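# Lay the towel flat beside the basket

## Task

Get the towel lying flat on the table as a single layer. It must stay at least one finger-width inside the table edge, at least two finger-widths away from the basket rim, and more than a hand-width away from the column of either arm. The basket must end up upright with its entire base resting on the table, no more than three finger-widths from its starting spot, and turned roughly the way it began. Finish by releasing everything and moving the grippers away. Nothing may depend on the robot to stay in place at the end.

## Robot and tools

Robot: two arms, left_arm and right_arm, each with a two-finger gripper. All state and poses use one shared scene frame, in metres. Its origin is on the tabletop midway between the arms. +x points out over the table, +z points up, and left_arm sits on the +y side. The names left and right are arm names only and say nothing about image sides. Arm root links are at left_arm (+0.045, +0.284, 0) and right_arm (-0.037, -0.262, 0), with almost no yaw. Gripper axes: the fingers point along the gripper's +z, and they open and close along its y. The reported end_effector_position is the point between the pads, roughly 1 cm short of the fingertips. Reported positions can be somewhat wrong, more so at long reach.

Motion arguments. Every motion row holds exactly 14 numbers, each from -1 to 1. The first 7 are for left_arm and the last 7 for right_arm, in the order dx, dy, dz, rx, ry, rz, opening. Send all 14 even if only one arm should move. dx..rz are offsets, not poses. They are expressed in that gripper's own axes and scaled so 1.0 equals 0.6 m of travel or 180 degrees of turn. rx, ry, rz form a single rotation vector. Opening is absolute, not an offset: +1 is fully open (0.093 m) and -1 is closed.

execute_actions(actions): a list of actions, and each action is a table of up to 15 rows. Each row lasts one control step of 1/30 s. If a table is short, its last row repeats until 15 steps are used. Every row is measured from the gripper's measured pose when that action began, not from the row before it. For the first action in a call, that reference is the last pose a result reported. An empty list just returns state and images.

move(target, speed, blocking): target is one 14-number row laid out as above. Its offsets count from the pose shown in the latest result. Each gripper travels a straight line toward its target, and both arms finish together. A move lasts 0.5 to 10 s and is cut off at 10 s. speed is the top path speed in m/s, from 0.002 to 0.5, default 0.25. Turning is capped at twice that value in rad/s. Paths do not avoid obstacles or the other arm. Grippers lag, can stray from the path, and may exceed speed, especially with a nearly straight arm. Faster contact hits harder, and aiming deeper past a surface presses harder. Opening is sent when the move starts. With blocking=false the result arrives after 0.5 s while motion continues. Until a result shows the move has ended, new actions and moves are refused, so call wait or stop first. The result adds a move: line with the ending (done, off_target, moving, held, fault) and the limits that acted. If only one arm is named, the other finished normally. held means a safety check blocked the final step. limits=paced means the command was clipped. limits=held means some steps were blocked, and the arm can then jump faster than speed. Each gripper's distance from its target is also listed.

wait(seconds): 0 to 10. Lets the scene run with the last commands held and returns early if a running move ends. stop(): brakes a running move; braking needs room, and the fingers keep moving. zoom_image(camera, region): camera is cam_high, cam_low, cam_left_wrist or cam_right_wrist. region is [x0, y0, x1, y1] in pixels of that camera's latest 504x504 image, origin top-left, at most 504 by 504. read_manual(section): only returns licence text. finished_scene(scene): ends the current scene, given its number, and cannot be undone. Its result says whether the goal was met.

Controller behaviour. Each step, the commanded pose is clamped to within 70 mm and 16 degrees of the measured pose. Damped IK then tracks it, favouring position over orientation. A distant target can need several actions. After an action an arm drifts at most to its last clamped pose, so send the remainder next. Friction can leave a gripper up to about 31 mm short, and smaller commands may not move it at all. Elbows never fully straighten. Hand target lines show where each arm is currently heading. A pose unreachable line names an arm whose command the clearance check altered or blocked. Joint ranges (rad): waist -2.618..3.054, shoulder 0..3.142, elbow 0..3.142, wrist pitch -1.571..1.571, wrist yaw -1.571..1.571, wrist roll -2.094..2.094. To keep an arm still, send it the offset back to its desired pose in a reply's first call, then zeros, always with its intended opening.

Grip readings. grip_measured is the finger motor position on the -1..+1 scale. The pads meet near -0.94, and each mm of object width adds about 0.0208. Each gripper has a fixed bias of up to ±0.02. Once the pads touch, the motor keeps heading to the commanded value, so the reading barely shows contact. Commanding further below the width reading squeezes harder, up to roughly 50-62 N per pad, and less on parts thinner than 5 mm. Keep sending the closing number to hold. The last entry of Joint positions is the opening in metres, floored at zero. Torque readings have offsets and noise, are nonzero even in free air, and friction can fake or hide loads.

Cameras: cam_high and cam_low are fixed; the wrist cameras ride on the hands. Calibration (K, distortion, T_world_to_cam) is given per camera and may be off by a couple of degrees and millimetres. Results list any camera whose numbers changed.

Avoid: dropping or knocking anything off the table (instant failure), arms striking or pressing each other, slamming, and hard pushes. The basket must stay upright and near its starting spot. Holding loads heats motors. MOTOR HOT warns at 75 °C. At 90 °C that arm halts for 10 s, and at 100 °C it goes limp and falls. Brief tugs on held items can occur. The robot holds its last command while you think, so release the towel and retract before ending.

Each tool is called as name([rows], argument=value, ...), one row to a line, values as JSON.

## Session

execute_actions(actions=[])

Scene clock: 0.00 s.
left_arm: end_effector_position=(+0.3890, +0.2859, +0.2241) grip_measured=+1.000 end_effector_quat_wxyz=(+0.205, -0.344, +0.631, -0.665) | right_arm: end_effector_position=(+0.2048, -0.4567, +0.2595) grip_measured=+1.000 end_effector_quat_wxyz=(+0.189, +0.279, +0.939, +0.074)
Joint positions: left_arm=[ 0.444  1.364  0.561  0.698  1.262 -1.672  0.093] | right_arm=[-0.819  1.571  1.774 -1.524 -0.327 -0.235  0.093]
Joint velocities: left_arm=[-0.012 -0.002  0.002 -0.066 -0.037  0.081  0.   ] | right_arm=[-0.002 -0.002 -0.002 -0.022 -0.007  0.022  0.   ]
Joint torques (N m, as the arm reports them, + toward a larger angle): no reading
Motor temperatures (°C, as the motors report them): left_arm=[18 32 26 20 20 19] | right_arm=[20 33 26 22 20 19]
Hand target (left_arm): +0.389, +0.286, +0.224; +0.205, -0.344, +0.631, -0.665
Hand target (right_arm): +0.205, -0.457, +0.260; +0.189, +0.279, +0.939, +0.074
camera_calibration (this result's frames):
cam_left_wrist: T_world_to_cam=[[0.163052, 0.106959, 0.980803, -0.315119], [-0.906955, -0.375089, 0.191679, 0.457541], [0.38839, -0.920798, 0.035848, 0.190181], [0, 0, 0, 1]] pos_world=[0.392485, 0.380441, 0.214551]
cam_right_wrist: T_world_to_cam=[[-0.485616, -0.835508, -0.257105, -0.214787], [-0.873727, 0.473282, 0.11227, 0.403574], [0.0278811, 0.27916, -0.95984, 0.451336], [0, 0, 0, 1]] pos_world=[0.235726, -0.496455, 0.332678]

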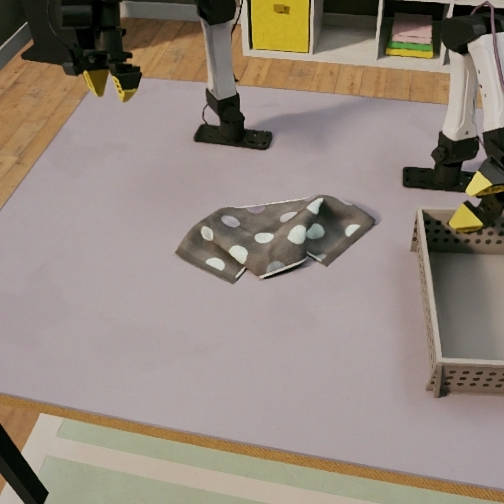

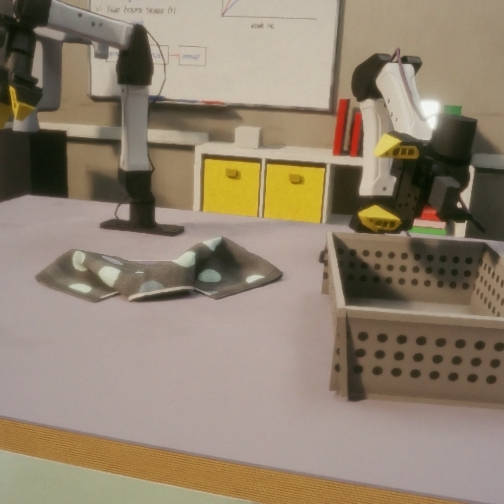

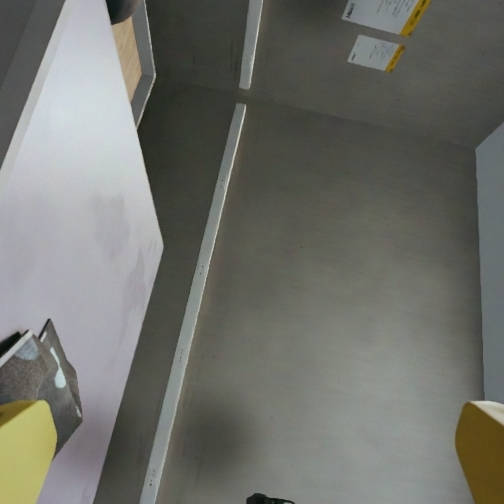

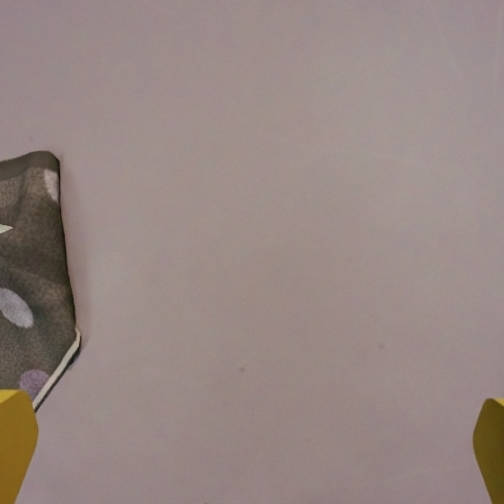

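zoom_image(camera="cam_high", region=[160, 170, 400, 310])

zoom_image(camera="cam_low", region=[20, 210, 300, 330])

Region (160, 170, 400, 310) of cam_high's 504x504 image, scaled by 2.100, with more detail than that image has; it fills the top 294 rows of this view, and the rest is white.

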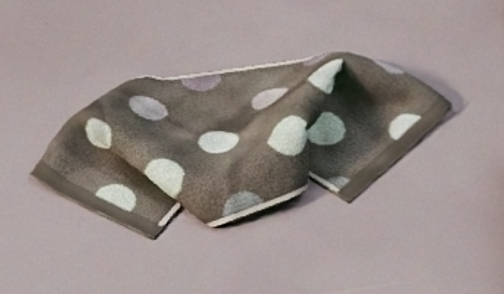

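Region (20, 210, 300, 330) of cam_low's 504x504 image, scaled by 1.800, with more detail than that image has; it fills the top 216 rows of this view, and the rest is white.

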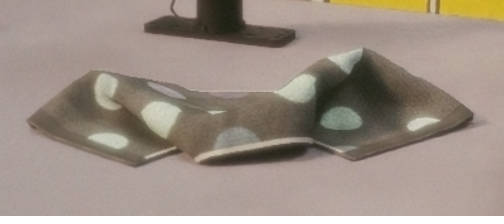

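move(target=[0.301, 0.23, 0.256, -0.4923, 0.0793, 0.1813, 0.2, 0.108, 0.505, 0.371, -0.0366, 0.003, -0.2874, 0.2], speed=0.3)

Scene clock: 77.50 s.
left_arm: end_effector_position=(+0.3550, +0.0332, +0.1232) grip_measured=+0.202 end_effector_quat_wxyz=(+0.006, -0.143, +0.990, -0.014) | right_arm: end_effector_position=(+0.3789, -0.1612, +0.1054) grip_measured=+0.202 end_effector_quat_wxyz=(+0.202, -0.165, +0.965, +0.040)
Joint positions: left_arm=[-0.724  2.041  1.867 -1.367  0.01  -0.964  0.055] | right_arm=[ 0.249  1.809  1.399 -0.75  -0.061 -0.113  0.055]
Joint velocities: left_arm=[-0.007 -0.002 -0.007 -0.007 -0.022 -0.022 -0.   ] | right_arm=[-0.012 -0.012  0.002 -0.051 -0.022 -0.007  0.   ]
Joint torques (N m, as the arm reports them, + toward a larger angle): left_arm=[-0.45 -8.53  7.59  0.15 -0.14 -0.08] | right_arm=[ 0.31 -8.93  9.83  1.33  0.07  0.  ]
Motor temperatures (°C, as the motors report them): left_arm=[18 32 30 25 20 19] | right_arm=[20 35 29 23 20 19]
Hand target (left_arm): +0.353, +0.034, +0.120; +0.001, -0.144, +0.990, -0.002
Hand target (right_arm): +0.388, -0.158, +0.107; +0.212, -0.170, +0.962, +0.036
Off the commanded pose (left_arm): 0.003 m, 2 deg.
Off the commanded pose (right_arm): 0.015 m, 1 deg.
move: off_target (right_arm)
camera_calibration (this result's frames):
cam_left_wrist: T_world_to_cam=[[0.273396, -0.961707, 0.019326, -0.0687793], [-0.889715, -0.245192, 0.385082, 0.317073], [-0.365598, -0.122475, -0.92268, 0.333615], [0, 0, 0, 1]] pos_world=[0.422878, 0.0524577, 0.18705]
cam_right_wrist: T_world_to_cam=[[0.343918, -0.938735, -0.0222925, -0.278699], [-0.938189, -0.34451, 0.0333656, 0.334068], [-0.0390015, 0.00943958, -0.999195, 0.202075], [0, 0, 0, 1]] pos_world=[0.41715, -0.148442, 0.184553]

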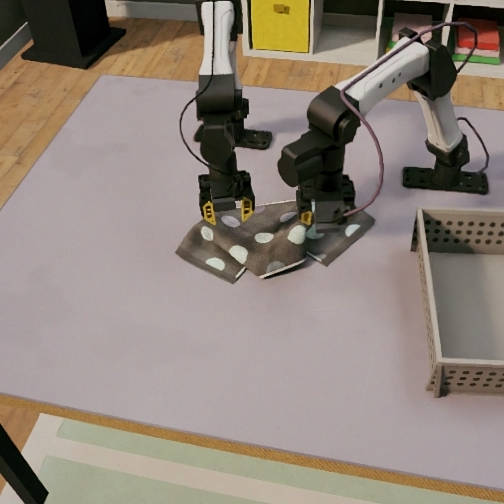

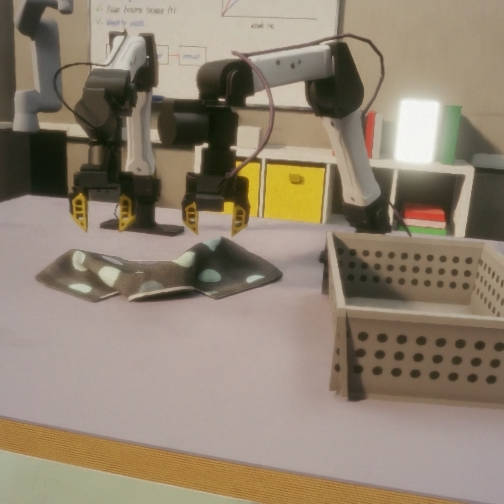

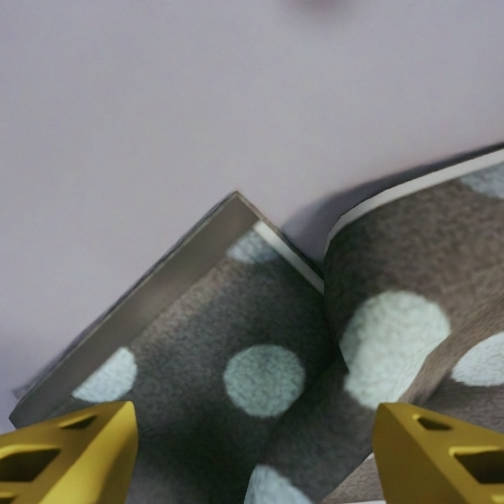

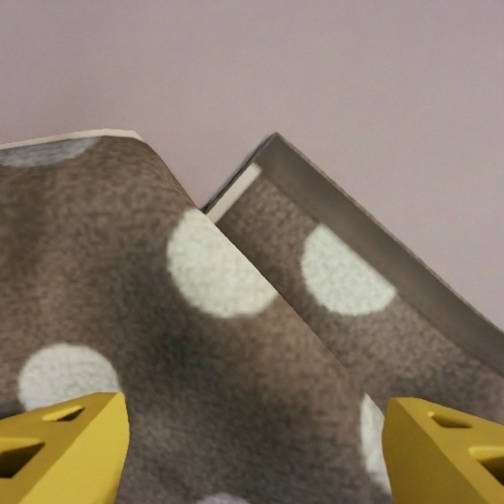

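move(target=[-0.004, 0.01, 0.125, -0.0094, 0.0025, 0, 0.31, -0.064, -0.0127, 0.134, 0, 0.077, 0, 0.18], speed=0.12)

Scene clock: 135.40 s.
left_arm: end_effector_position=(+0.3553, +0.0336, +0.0581) grip_measured=+0.308 end_effector_quat_wxyz=(+0.002, -0.142, +0.990, -0.007) | right_arm: end_effector_position=(+0.4471, -0.1474, +0.0506) grip_measured=+0.182 end_effector_quat_wxyz=(+0.095, -0.167, +0.981, +0.022)
Joint positions: left_arm=[-0.724  2.073  1.655 -1.14   0.007 -0.962  0.06 ] | right_arm=[ 0.256  2.317  2.002 -1.064 -0.034 -0.113  0.054]
Joint velocities: left_arm=[-0.012 -0.007 -0.002 -0.007 -0.022 -0.066 -0.   ] | right_arm=[-0.027 -0.017 -0.002 -0.037  0.022 -0.007  0.   ]
Joint torques (N m, as the arm reports them, + toward a larger angle): left_arm=[ 0.59 -8.75  5.13  0.41 -0.22  0.1 ] | right_arm=[  0.49 -13.39   9.48   0.59   0.11   0.12]
Motor temperatures (°C, as the motors report them): left_arm=[18 39 32 21 20 19] | right_arm=[20 38 34 25 20 19]
Hand target (left_arm): +0.358, +0.037, +0.048; +0.001, -0.143, +0.990, -0.000
Hand target (right_arm): +0.445, -0.145, +0.047; +0.085, -0.168, +0.982, +0.018
Off the commanded pose (left_arm): 0.011 m, 1 deg.
Off the commanded pose (right_arm): 0.005 m, 1 deg.
move: off_target (left_arm)
camera_calibration (this result's frames):
cam_left_wrist: T_world_to_cam=[[0.271381, -0.962462, 0.00439599, -0.0655954], [-0.885967, -0.248023, 0.391851, 0.340808], [-0.376051, -0.110236, -0.920018, 0.276835], [0, 0, 0, 1]] pos_world=[0.42385, 0.0519121, 0.121435]
cam_right_wrist: T_world_to_cam=[[0.338587, -0.940588, -0.0255549, -0.288095], [-0.90866, -0.333905, 0.250687, 0.38195], [-0.244326, -0.0616588, -0.967731, 0.229589], [0, 0, 0, 1]] pos_world=[0.500703, -0.129287, 0.119068]

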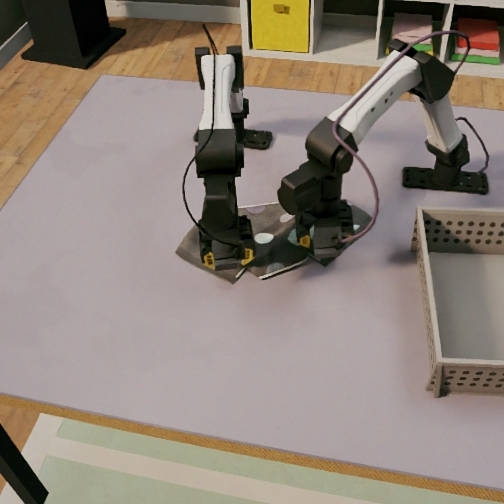

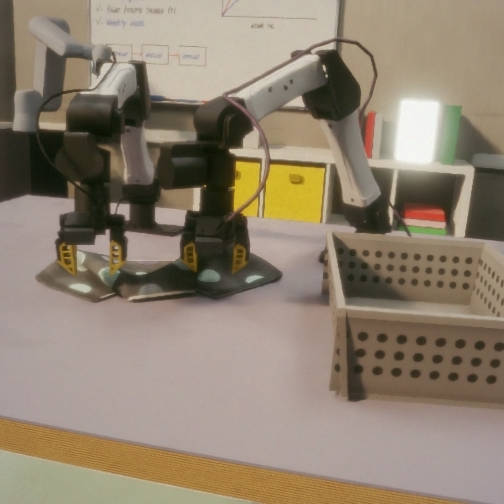

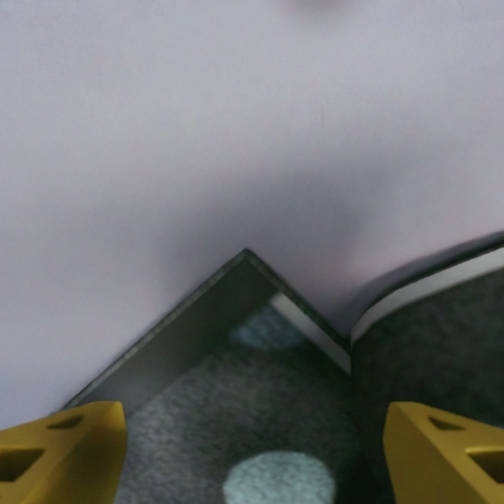

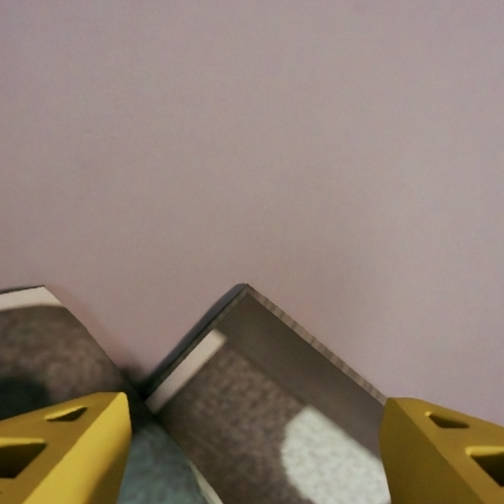

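move(target=[-0.045, 0.008, 0.0, 0, 0, 0, -0.025, 0.0345, 0.015, 0.102, 0, 0.005, 0, 0.18], speed=0.05)

Scene clock: 171.37 s.
left_arm: end_effector_position=(+0.3796, +0.0413, +0.0633) grip_measured=-0.023 end_effector_quat_wxyz=(+0.013, -0.140, +0.990, -0.018) | right_arm: end_effector_position=(+0.4422, -0.1454, +0.0080) grip_measured=+0.182 end_effector_quat_wxyz=(+0.101, -0.165, +0.981, +0.020)
Joint positions: left_arm=[-0.673  2.099  1.715 -1.144  0.007 -0.908  0.044] | right_arm=[ 0.264  2.317  1.829 -0.879 -0.027 -0.101  0.054]
Joint velocities: left_arm=[ 0.002 -0.022  0.007  0.007 -0.037 -0.007  0.001] | right_arm=[-0.007 -0.002 -0.002 -0.022  0.007  0.066 -0.   ]
Joint torques (N m, as the arm reports them, + toward a larger angle): left_arm=[ 0.91 -8.82  7.14  0.14 -0.19  0.08] | right_arm=[  0.84 -12.96   3.86   1.12   0.02   0.13]
Motor temperatures (°C, as the motors report them): left_arm=[18 41 30 21 20 19] | right_arm=[20 46 34 23 20 19]
Hand target (left_arm): +0.380, +0.046, +0.058; +0.002, -0.142, +0.990, -0.008
Hand target (right_arm): +0.434, -0.142, -0.013; +0.086, -0.167, +0.982, +0.021
Off the commanded pose (left_arm): 0.007 m, 2 deg.
Off the commanded pose (right_arm): 0.023 m, 2 deg.
move: off_target (right_arm)
camera_calibration (this result's frames):
cam_left_wrist: T_world_to_cam=[[0.26842, -0.962899, 0.0278467, -0.0651376], [-0.89626, -0.239039, 0.373602, 0.366943], [-0.353085, -0.12524, -0.927171, 0.283971], [0, 0, 0, 1]] pos_world=[0.446626, 0.0605575, 0.128013]
cam_right_wrist: T_world_to_cam=[[0.334582, -0.942158, -0.0198197, -0.284199], [-0.913151, -0.329334, 0.240194, 0.391654], [-0.232828, -0.0622664, -0.970522, 0.182129], [0, 0, 0, 1]] pos_world=[0.495132, -0.127434, 0.0770543]

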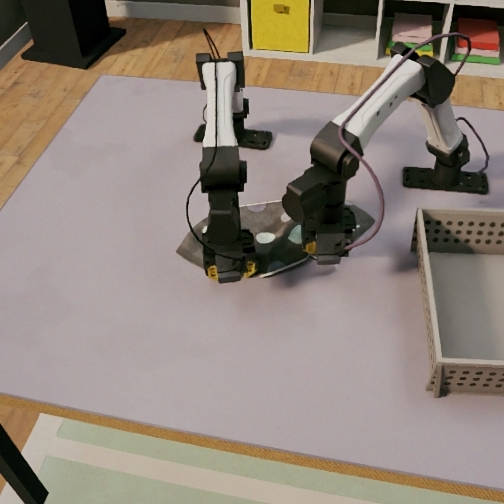

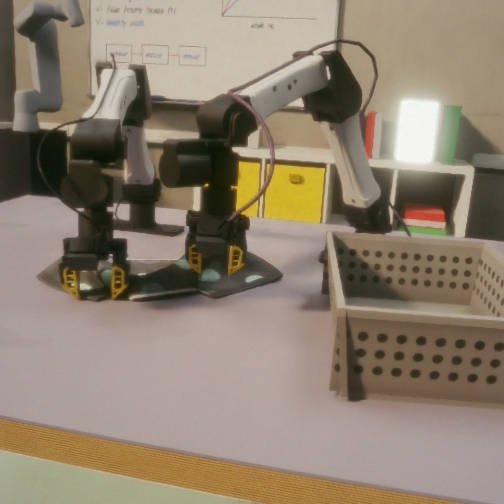

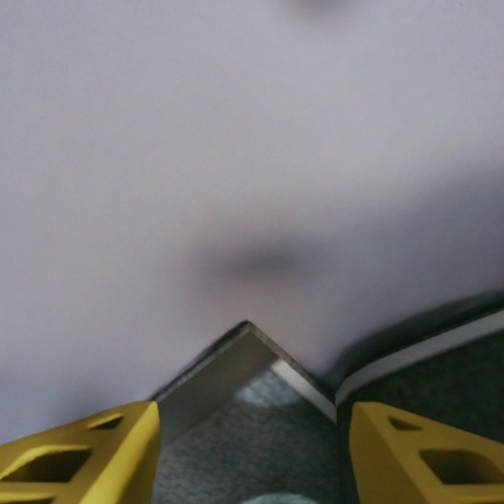

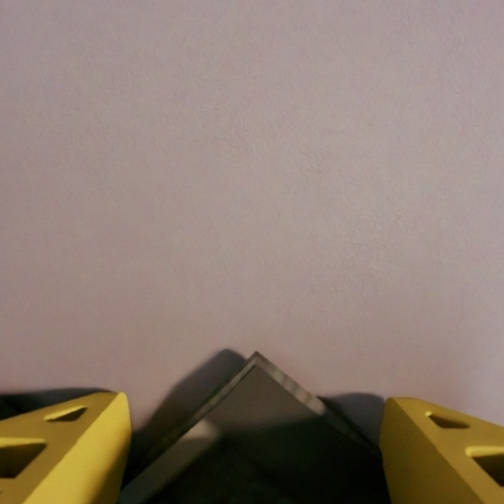

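execute_actions([
  [[0,0.001,0.003,0,0,0,-0.025,0.012,0,0.033,0,0.008,0,0.1],[0,0.002,0.006,0,0,0,-0.025,0.012,0,0.033,0,0.008,0,0.02],[0,0.003,0.009,0,0,0,-0.025,0.012,0,0.033,0,0.008,0,-0.06],[0,0.004,0.012,0,0,0,-0.025,0.012,0,0.033,0,0.008,0,-0.14],[0,0.005,0.015,0,0,0,-0.025,0.012,0,0.033,0,0.008,0,-0.22],[0,0.006,0.018,0,0,0,-0.025,0.012,0,0.033,0,0.008,0,-0.3],[0,0.007,0.021,0,0,0,-0.025,0.012,0,0.033,0,0.008,0,-0.38],[0,0.008,0.024,-0.005,0.003,0,-0.025,0.012,0,0.033,0,0.008,0,-0.46],[0,0.009,0.027,-0.005,0.003,0,-0.025,0.012,0,0.033,0,0.008,0,-0.54],[0,0.01,0.03,-0.005,0.003,0,-0.025,0.012,0,0.033,0,0.008,0,-0.62],[0,0.01,0.033,-0.005,0.003,0,-0.025,0.012,0,0.033,0,0.008,0,-0.7],[0,0.01,0.036,-0.01,0.006,0,-0.025,0.012,0,0.033,0,0.008,0,-0.78],[0,0.01,0.039,-0.01,0.006,0,-0.025,0.012,0,0.033,0,0.008,0,-0.86],[0,0.01,0.042,-0.01,0.006,0,-0.025,0.012,0,0.033,0,0.008,0,-0.94],[0,0.01,0.045,-0.01,0.006,0,-0.025,0.012,0,0.033,0,0.008,0,-1]],
])

move(target=[0.015, 0.006, 0.085, -0.005, 0.003, 0, -0.025, 0, 0, -0.02, 0, 0, 0, -1], speed=0.05)

Scene clock: 190.50 s.
left_arm: end_effector_position=(+0.3769, +0.0433, +0.0515) grip_measured=-0.023 end_effector_quat_wxyz=(+0.007, -0.139, +0.990, -0.012) | right_arm: end_effector_position=(+0.4472, -0.1448, +0.0091) grip_measured=-0.945 end_effector_quat_wxyz=(+0.111, -0.164, +0.980, +0.019)
Joint positions: left_arm=[-0.673  2.11   1.685 -1.12   0.007 -0.906  0.044] | right_arm=[ 0.264  2.317  1.829 -0.858 -0.024 -0.101  0.   ]
Joint velocities: left_arm=[ 0.002  0.09  -0.012  0.095  0.051  0.022 -0.   ] | right_arm=[-0.002 -0.007  0.007 -0.037 -0.11  -0.022  0.   ]
Joint torques (N m, as the arm reports them, + toward a larger angle): left_arm=[ 0.8  -8.7   5.15  0.46 -0.21  0.1 ] | right_arm=[ -0.14 -12.29   5.44   0.89   0.02   0.07]
Motor temperatures (°C, as the motors report them): left_arm=[18 41 31 21 20 19] | right_arm=[20 48 31 24 20 19]
Hand target (left_arm): +0.379, +0.046, +0.036; +0.002, -0.140, +0.990, -0.003
Hand target (right_arm): +0.439, -0.147, -0.012; +0.088, -0.165, +0.982, +0.018
Off the commanded pose (left_arm): 0.016 m, 1 deg.
Off the commanded pose (right_arm): 0.023 m, 3 deg.
camera_calibration (this result's frames):
cam_left_wrist: T_world_to_cam=[[0.266877, -0.963623, 0.0144068, -0.0609057], [-0.891469, -0.241159, 0.383569, 0.367169], [-0.366142, -0.115209, -0.9234, 0.276628], [0, 0, 0, 1]] pos_world=[0.444859, 0.0617262, 0.115481]
cam_right_wrist: T_world_to_cam=[[0.334333, -0.942343, -0.0145043, -0.28521], [-0.918226, -0.329167, 0.220253, 0.398606], [-0.212328, -0.0603196, -0.975335, 0.175517], [0, 0, 0, 1]] pos_world=[0.498632, -0.126971, 0.0792569]

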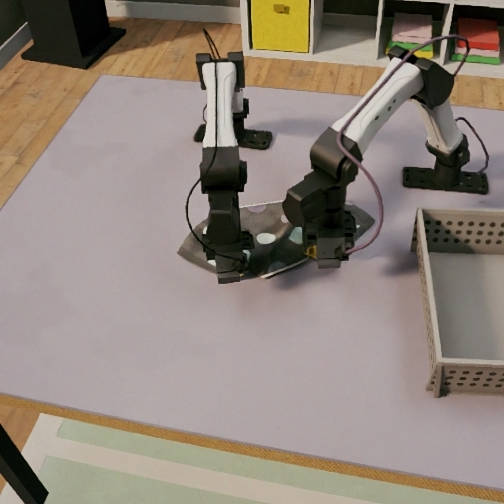

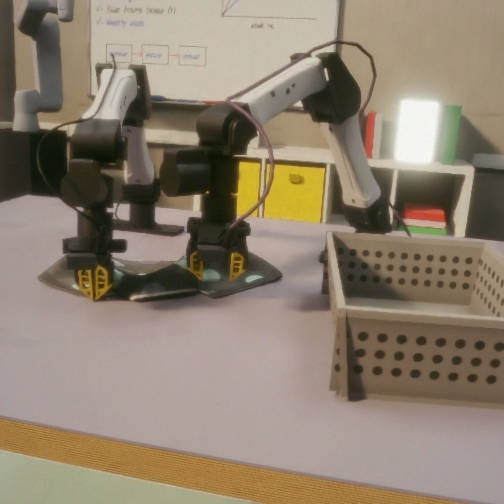

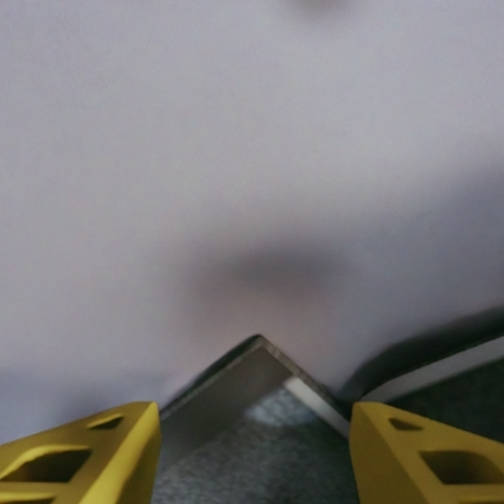

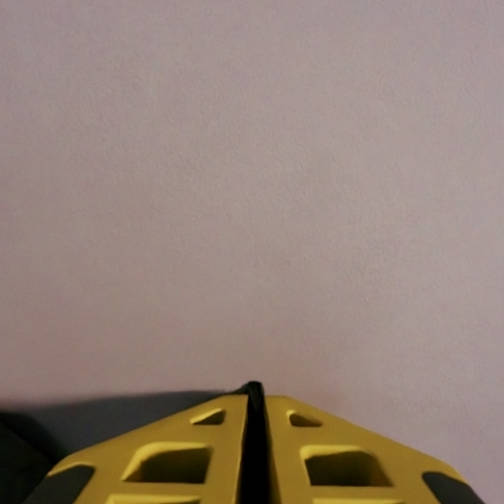

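Scene clock: 191.77 s.
left_arm: end_effector_position=(+0.3726, +0.0458, +0.0167) grip_measured=-0.023 end_effector_quat_wxyz=(+0.007, -0.142, +0.990, -0.010) | right_arm: end_effector_position=(+0.4471, -0.1448, +0.0102) grip_measured=-0.966 end_effector_quat_wxyz=(+0.112, -0.164, +0.980, +0.019)
Joint positions: left_arm=[-0.675  2.127  1.569 -0.989  0.005 -0.913  0.044] | right_arm=[ 0.264  2.315  1.829 -0.859 -0.024 -0.101  0.   ]
Joint velocities: left_arm=[ 0.012  0.012 -0.007  0.022 -0.066 -0.051 -0.   ] | right_arm=[-0.007 -0.007  0.007 -0.007  0.037  0.066  0.   ]
Joint torques (N m, as the arm reports them, + toward a larger angle): left_arm=[-1.06 -8.11  4.5   0.59 -0.15  0.  ] | right_arm=[ -0.15 -16.27   8.23   0.59   0.01   0.07]
Motor temperatures (°C, as the motors report them): left_arm=[18 41 31 21 20 19] | right_arm=[20 48 31 24 20 19]
Hand target (left_arm): +0.368, +0.043, +0.001; +0.001, -0.139, +0.990, -0.005
Hand target (right_arm): +0.445, -0.146, +0.021; +0.111, -0.164, +0.980, +0.019
Off the commanded pose (left_arm): 0.017 m, 1 deg.
Off the commanded pose (right_arm): 0.011 m, 0 deg.
move: off_target (left_arm, right_arm)
camera_calibration (this result's frames):
cam_left_wrist: T_world_to_cam=[[0.272084, -0.962207, 0.011337, -0.0588312], [-0.8901, -0.247182, 0.382915, 0.377099], [-0.365641, -0.114276, -0.923714, 0.243011], [0, 0, 0, 1]] pos_world=[0.440517, 0.0643747, 0.0807431]
cam_right_wrist: T_world_to_cam=[[0.334349, -0.94234, -0.0143761, -0.285191], [-0.91847, -0.329224, 0.219144, 0.398375], [-0.211241, -0.0600665, -0.975587, 0.176215], [0, 0, 0, 1]] pos_world=[0.498473, -0.127008, 0.080512]

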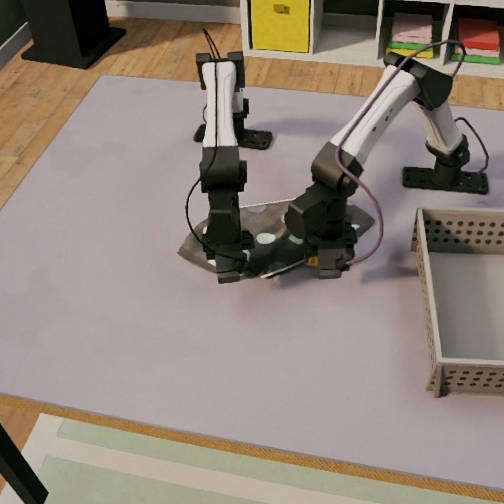

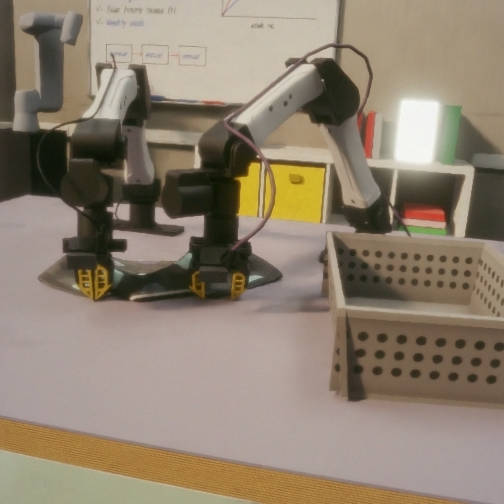

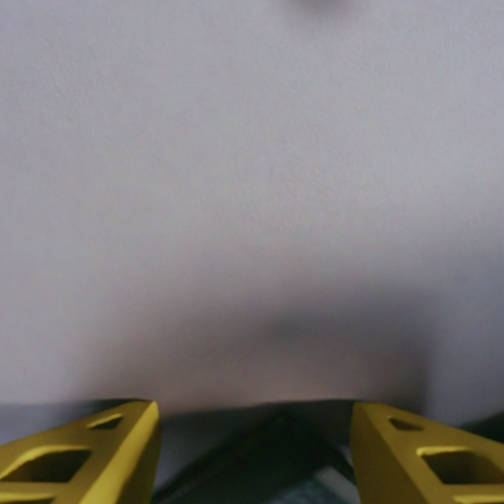

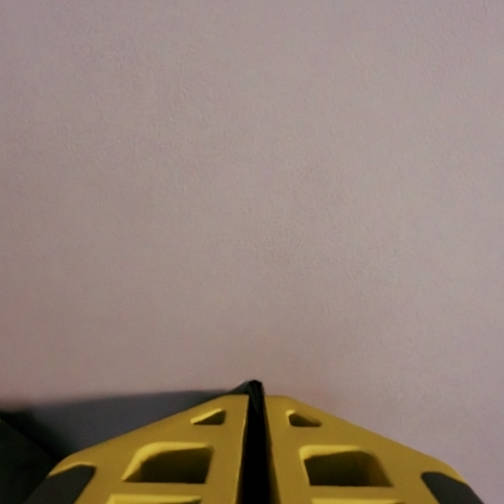

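move(target=[0.035, -0.018, 0.02, 0, 0, 0, -0.025, 0, 0, 0, 0, 0, 0, -1], speed=0.03)

Scene clock: 203.53 s.
left_arm: end_effector_position=(+0.3683, +0.0380, +0.0164) grip_measured=-0.023 end_effector_quat_wxyz=(+0.023, -0.149, +0.989, -0.003) | right_arm: end_effector_position=(+0.4471, -0.1448, +0.0102) grip_measured=-0.966 end_effector_quat_wxyz=(+0.112, -0.164, +0.980, +0.019)
Joint positions: left_arm=[-0.711  2.12   1.557 -0.971 -0.029 -0.963  0.044] | right_arm=[ 0.264  2.315  1.829 -0.859 -0.024 -0.101  0.   ]
Joint velocities: left_arm=[-0.017  0.007 -0.002 -0.007 -0.066  0.037 -0.001] | right_arm=[ 0.007  0.012 -0.007  0.022 -0.022  0.066  0.   ]
Joint torques (N m, as the arm reports them, + toward a larger angle): left_arm=[-2.12 -9.46  3.62  0.63  0.11 -0.06] | right_arm=[ -0.03 -14.75   7.54   0.85   0.02   0.08]
Motor temperatures (°C, as the motors report them): left_arm=[18 42 30 21 20 19] | right_arm=[20 52 32 23 20 19]
Hand target (left_arm): +0.355, +0.030, +0.005; +0.006, -0.142, +0.990, -0.009
Hand target (right_arm): +0.447, -0.145, +0.010; +0.112, -0.164, +0.980, +0.019
Off the commanded pose (left_arm): 0.019 m, 2 deg.
Off the commanded pose (right_arm): 0.000 m, 0 deg.
move: off_target (left_arm)
camera_calibration (this result's frames):
cam_left_wrist: T_world_to_cam=[[0.286042, -0.958214, 0.00249566, -0.0702724], [-0.89734, -0.266954, 0.35145, 0.375362], [-0.336098, -0.102769, -0.936203, 0.229137], [0, 0, 0, 1]] pos_world=[0.433941, 0.0564167, 0.0827732]
cam_right_wrist: T_world_to_cam=[[0.334349, -0.94234, -0.0143761, -0.285191], [-0.91847, -0.329224, 0.219144, 0.398375], [-0.211241, -0.0600665, -0.975587, 0.176215], [0, 0, 0, 1]] pos_world=[0.498473, -0.127008, 0.080512]

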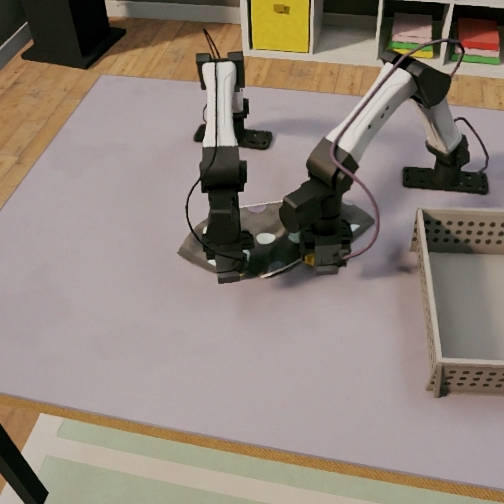

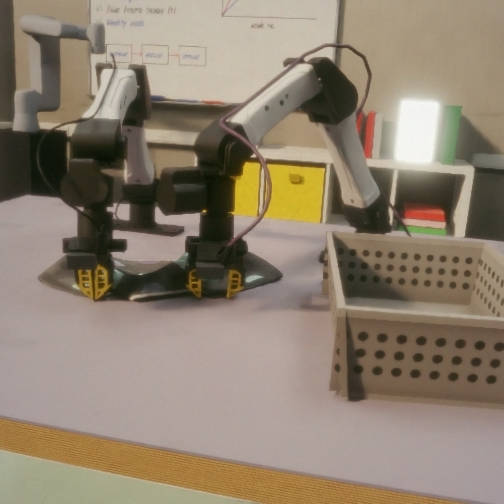

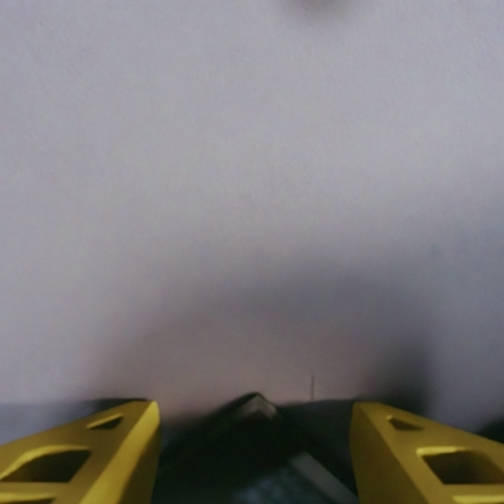

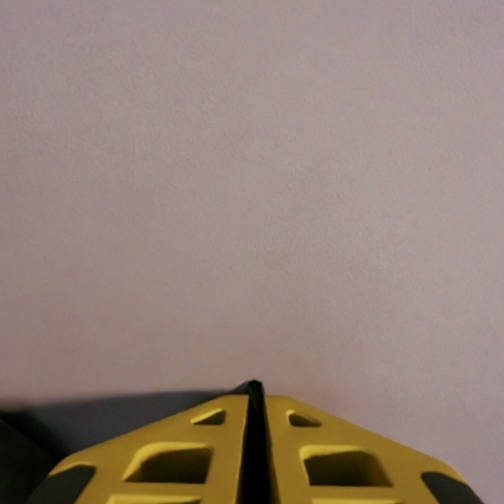

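move(target=[0.032, 0, 0.003, 0, 0.012, 0, -0.025, 0, 0, 0, 0, 0, 0, -1], speed=0.03)

Scene clock: 215.23 s.
left_arm: end_effector_position=(+0.3628, +0.0351, +0.0169) grip_measured=-0.023 end_effector_quat_wxyz=(+0.021, -0.153, +0.988, -0.004) | right_arm: end_effector_position=(+0.4471, -0.1448, +0.0102) grip_measured=-0.966 end_effector_quat_wxyz=(+0.112, -0.164, +0.980, +0.019)
Joint positions: left_arm=[-0.723  2.112  1.547 -0.971 -0.026 -0.984  0.044] | right_arm=[ 0.264  2.315  1.829 -0.859 -0.024 -0.101  0.   ]
Joint velocities: left_arm=[-0.007  0.002  0.007  0.022 -0.037  0.037  0.001] | right_arm=[-0.002 -0.012  0.012 -0.022  0.051  0.022  0.   ]
Joint torques (N m, as the arm reports them, + toward a larger angle): left_arm=[ -1.38 -10.36   4.31   0.27   0.09  -0.09] | right_arm=[ -0.06 -14.72   7.57   0.85   0.02   0.06]
Motor temperatures (°C, as the motors report them): left_arm=[18 43 29 21 20 19] | right_arm=[20 53 32 23 20 19]
Hand target (left_arm): +0.350, +0.033, +0.014; +0.005, -0.149, +0.989, -0.006
Hand target (right_arm): +0.447, -0.145, +0.010; +0.112, -0.164, +0.980, +0.019
Off the commanded pose (left_arm): 0.013 m, 2 deg.
Off the commanded pose (right_arm): 0.000 m, 0 deg.
move: off_target (left_arm)
camera_calibration (this result's frames):
cam_left_wrist: T_world_to_cam=[[0.293947, -0.955815, 0.00347146, -0.0744573], [-0.893718, -0.273559, 0.355575, 0.368344], [-0.338914, -0.107623, -0.934641, 0.228647], [0, 0, 0, 1]] pos_world=[0.428573, 0.0542038, 0.0829874]
cam_right_wrist: T_world_to_cam=[[0.334349, -0.94234, -0.0143761, -0.285191], [-0.91847, -0.329224, 0.219144, 0.398375], [-0.211241, -0.0600665, -0.975587, 0.176215], [0, 0, 0, 1]] pos_world=[0.498473, -0.127008, 0.080512]

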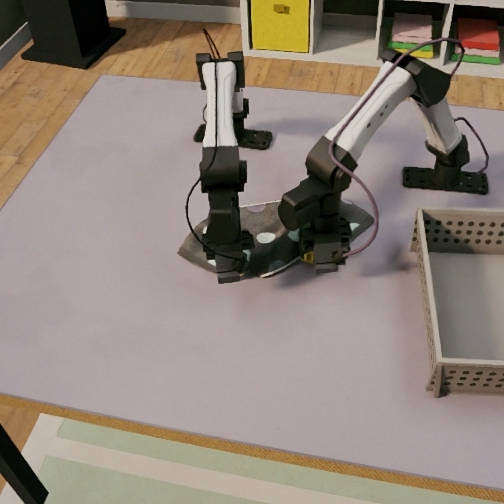

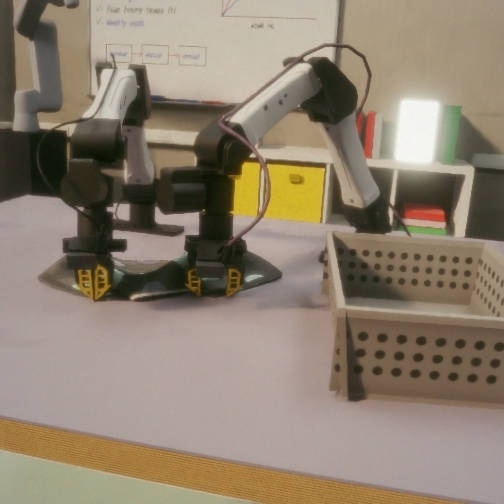

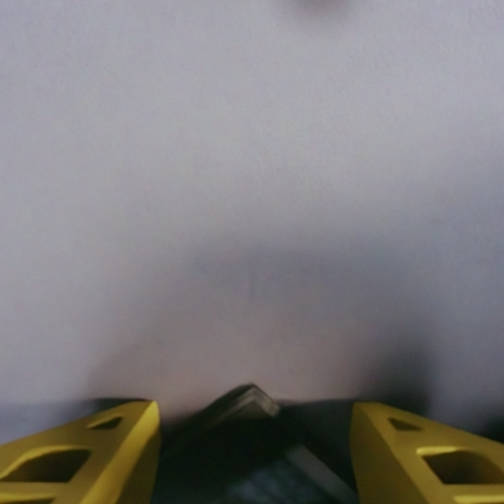

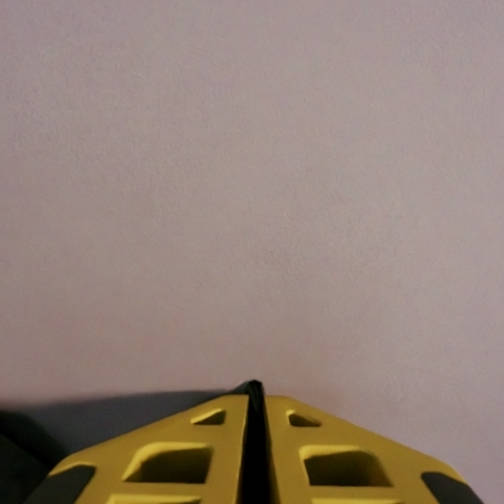

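Close the left gripper while keeping it pushed back, then lift both arms.

execute_actions([
  [[0.025,0,0.008,0,0.01,0,-0.1,0,0,0,0,0,0,-1],[0.025,0,0.008,0,0.01,0,-0.17,0,0,0,0,0,0,-1],[0.025,0,0.008,0,0.01,0,-0.24,0,0,0,0,0,0,-1],[0.025,0,0.008,0,0.01,0,-0.31,0,0,0,0,0,0,-1],[0.025,0,0.008,0,0.01,0,-0.38,0,0,0,0,0,0,-1],[0.025,0,0.008,0,0.01,0,-0.45,0,0,0,0,0,0,-1],[0.025,0,0.008,0,0.01,0,-0.52,0,0,0,0,0,0,-1],[0.025,0,0.008,0,0.01,0,-0.59,0,0,0,0,0,0,-1],[0.025,0,0.008,0,0.01,0,-0.66,0,0,0,0,0,0,-1],[0.025,0,0.008,0,0.01,0,-0.73,0,0,0,0,0,0,-1],[0.025,0,0.008,0,0.01,0,-0.8,0,0,0,0,0,0,-1],[0.025,0,0.008,0,0.01,0,-0.87,0,0,0,0,0,0,-1],[0.025,0,0.008,0,0.01,0,-0.94,0,0,0,0,0,0,-1],[0.025,0,0.008,0,0.01,0,-1,0,0,0,0,0,0,-1]],
])

move(target=[0, 0.03, -0.15, 0, 0, 0, -1, 0.03, -0.05, -0.15, 0, 0, 0, -1], speed=0.1)

Scene clock: 227.33 s.
left_arm: end_effector_position=(+0.3586, +0.0322, +0.0167) grip_measured=-0.974 end_effector_quat_wxyz=(+0.017, -0.156, +0.988, -0.006) | right_arm: end_effector_position=(+0.4471, -0.1448, +0.0102) grip_measured=-0.966 end_effector_quat_wxyz=(+0.112, -0.164, +0.980, +0.019)
Joint positions: left_arm=[-0.732  2.109  1.541 -0.971 -0.017 -0.998  0.   ] | right_arm=[ 0.264  2.315  1.829 -0.859 -0.024 -0.101  0.   ]
Joint velocities: left_arm=[-0.002  0.007 -0.012  0.007 -0.007  0.007  0.   ] | right_arm=[ 0.012 -0.012 -0.012 -0.037 -0.022 -0.037  0.   ]
Joint torques (N m, as the arm reports them, + toward a larger angle): left_arm=[-1.16 -9.99  4.2   0.39  0.01  0.  ] | right_arm=[ -0.11 -14.71   7.5    0.85   0.02   0.08]
Motor temperatures (°C, as the motors report them): left_arm=[18 44 29 21 20 19] | right_arm=[20 54 32 23 20 19]
Hand target (left_arm): +0.349, +0.031, +0.012; +0.005, -0.153, +0.988, -0.006
Hand target (right_arm): +0.447, -0.145, +0.010; +0.112, -0.164, +0.980, +0.019
Off the commanded pose (left_arm): 0.011 m, 1 deg.
Off the commanded pose (right_arm): 0.000 m, 0 deg.
camera_calibration (this result's frames):
cam_left_wrist: T_world_to_cam=[[0.299515, -0.954067, 0.0068561, -0.0780467], [-0.889283, -0.27656, 0.364266, 0.362195], [-0.345638, -0.1152, -0.93127, 0.229226], [0, 0, 0, 1]] pos_world=[0.424699, 0.0521137, 0.0820716]
cam_right_wrist: T_world_to_cam=[[0.334349, -0.94234, -0.0143761, -0.285191], [-0.91847, -0.329224, 0.219144, 0.398375], [-0.211241, -0.0600665, -0.975587, 0.176215], [0, 0, 0, 1]] pos_world=[0.498473, -0.127008, 0.080512]

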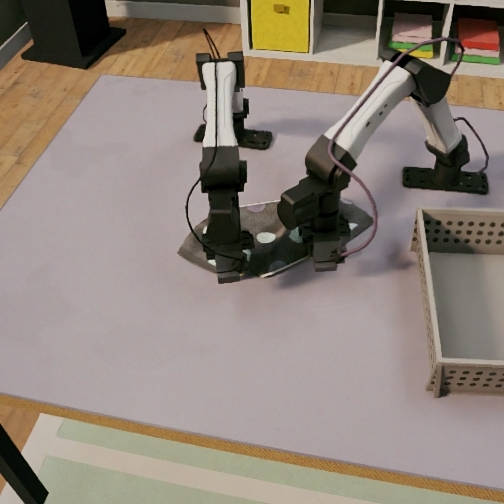

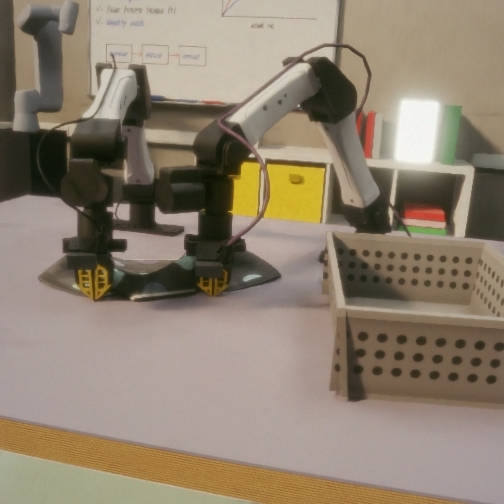

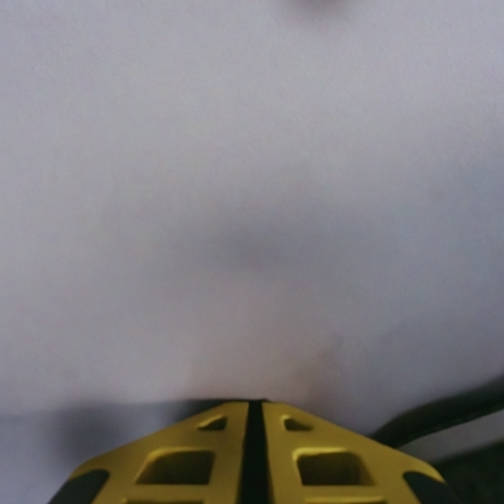

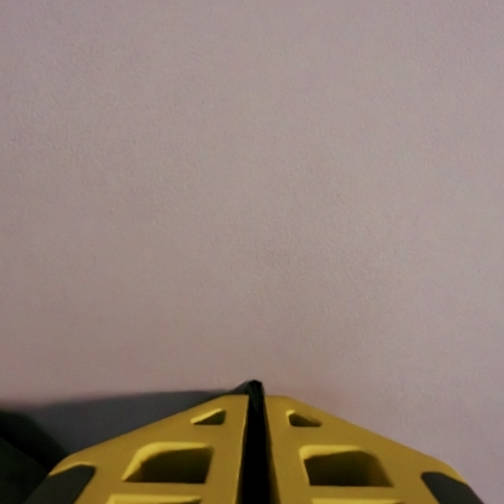

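Scene clock: 228.83 s.
left_arm: end_effector_position=(+0.3483, +0.0461, +0.0986) grip_measured=-0.979 end_effector_quat_wxyz=(+0.016, -0.154, +0.988, -0.005) | right_arm: end_effector_position=(+0.4202, -0.1843, +0.0808) grip_measured=-0.966 end_effector_quat_wxyz=(+0.103, -0.163, +0.981, +0.016)
Joint positions: left_arm=[-0.721  1.985  1.688 -1.244 -0.017 -0.983  0.   ] | right_arm=[ 0.191  2.14   1.829 -1.054 -0.034 -0.171  0.   ]
Joint velocities: left_arm=[-0.012  0.002  0.002 -0.007 -0.066 -0.022  0.   ] | right_arm=[ 0.007 -0.007  0.002  0.051  0.022 -0.007  0.   ]
Joint torques (N m, as the arm reports them, + toward a larger angle): left_arm=[  0.79 -10.06   7.42   0.11  -0.15   0.05] | right_arm=[ -0.6  -14.38   9.78   0.62  -0.07   0.01]
Motor temperatures (°C, as the motors report them): left_arm=[18 44 29 20 20 19] | right_arm=[20 55 32 23 20 19]
Hand target (left_arm): +0.349, +0.050, +0.106; +0.017, -0.156, +0.988, -0.006
Hand target (right_arm): +0.422, -0.186, +0.094; +0.112, -0.164, +0.980, +0.019
Off the commanded pose (left_arm): 0.009 m, 0 deg.
Off the commanded pose (right_arm): 0.013 m, 1 deg.
move: off_target (right_arm)
camera_calibration (this result's frames):
cam_left_wrist: T_world_to_cam=[[0.295164, -0.955436, 0.00446983, -0.0604696], [-0.889926, -0.273217, 0.365218, 0.327021], [-0.347721, -0.111777, -0.930911, 0.304151], [0, 0, 0, 1]] pos_world=[0.414633, 0.0655698, 0.163974]
cam_right_wrist: T_world_to_cam=[[0.331622, -0.943344, -0.0113938, -0.311628], [-0.91552, -0.324708, 0.237461, 0.343293], [-0.227707, -0.0683161, -0.97133, 0.242064], [0, 0, 0, 1]] pos_world=[0.472754, -0.165965, 0.150054]

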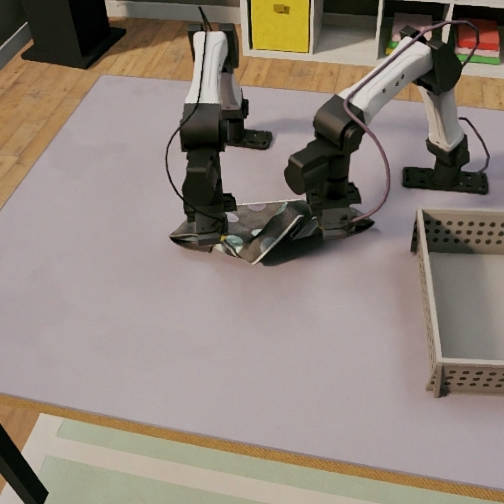

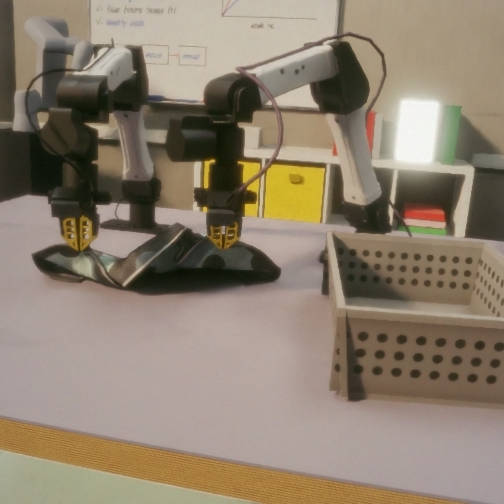

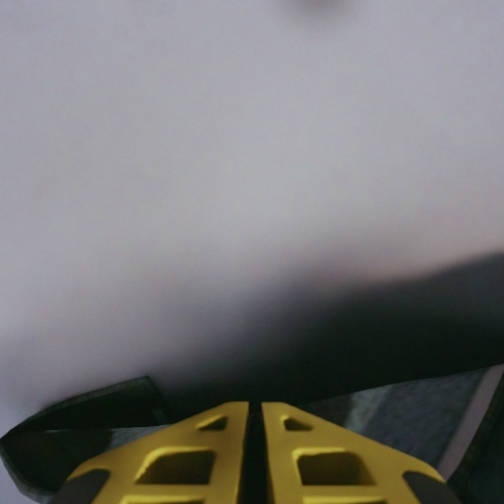

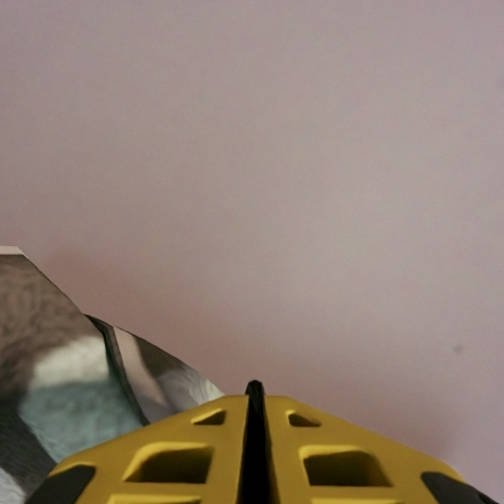

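move(target=[0.09, 0.104, -0.391, 0.1424, -0.1004, -0.1215, -1, 0.212, -0.119, -0.469, 0.0182, -0.132, 0.3415, -1], speed=0.2)

Scene clock: 260.37 s.
left_arm: end_effector_position=(+0.2743, +0.0883, +0.3233) grip_measured=-0.980 end_effector_quat_wxyz=(+0.195, -0.327, +0.903, -0.199) | right_arm: end_effector_position=(+0.2801, -0.3088, +0.3219) grip_measured=-0.966 end_effector_quat_wxyz=(+0.266, +0.359, +0.892, +0.075)
Joint positions: left_arm=[-0.863  1.413  1.834 -1.457 -0.194 -1.459  0.   ] | right_arm=[-0.129  1.458  1.862 -1.417 -0.031  0.61   0.   ]
Joint velocities: left_arm=[-0.002  0.007  0.002 -0.007 -0.022  0.007  0.   ] | right_arm=[ 0.007 -0.022 -0.017  0.022 -0.081  0.022  0.   ]
Joint torques (N m, as the arm reports them, + toward a larger angle): left_arm=[-0.99 -4.8   7.    1.13 -0.36 -0.04] | right_arm=[-0.79 -6.25  8.69  1.28  0.14  0.14]
Motor temperatures (°C, as the motors report them): left_arm=[18 46 31 20 20 19] | right_arm=[20 55 34 23 20 19]
Hand target (left_arm): +0.269, +0.092, +0.330; +0.199, -0.327, +0.901, -0.203
Hand target (right_arm): +0.274, -0.312, +0.331; +0.275, +0.366, +0.886, +0.074
Off the commanded pose (left_arm): 0.009 m, 1 deg.
Off the commanded pose (right_arm): 0.013 m, 2 deg.
move: off_target (right_arm)
camera_calibration (this result's frames):
cam_left_wrist: T_world_to_cam=[[0.511416, -0.715037, 0.476629, -0.232508], [-0.84464, -0.520394, 0.125594, 0.277534], [0.158231, -0.466811, -0.870087, 0.365197], [0, 0, 0, 1]] pos_world=[0.295539, 0.148654, 0.393716]
cam_right_wrist: T_world_to_cam=[[-0.588595, -0.735475, -0.335606, 0.046405], [-0.777494, 0.628729, -0.0142599, 0.454165], [0.221493, 0.252538, -0.941894, 0.399628], [0, 0, 0, 1]] pos_world=[0.291909, -0.352339, 0.398457]

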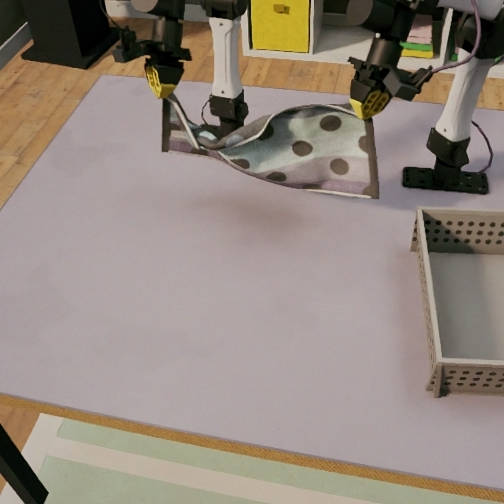

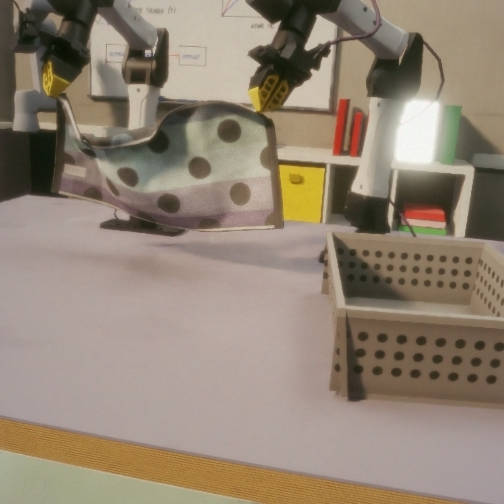

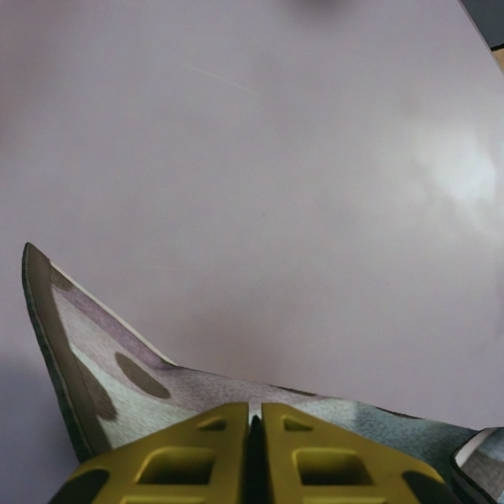

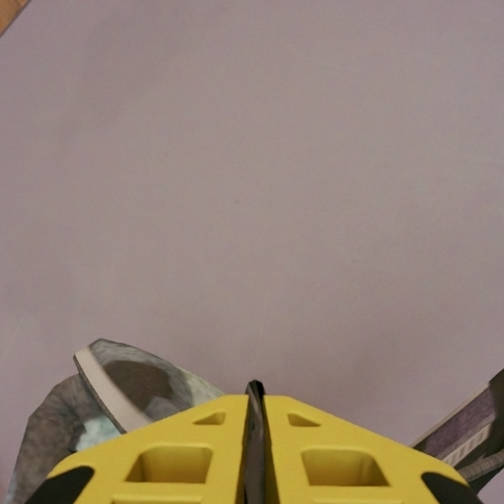

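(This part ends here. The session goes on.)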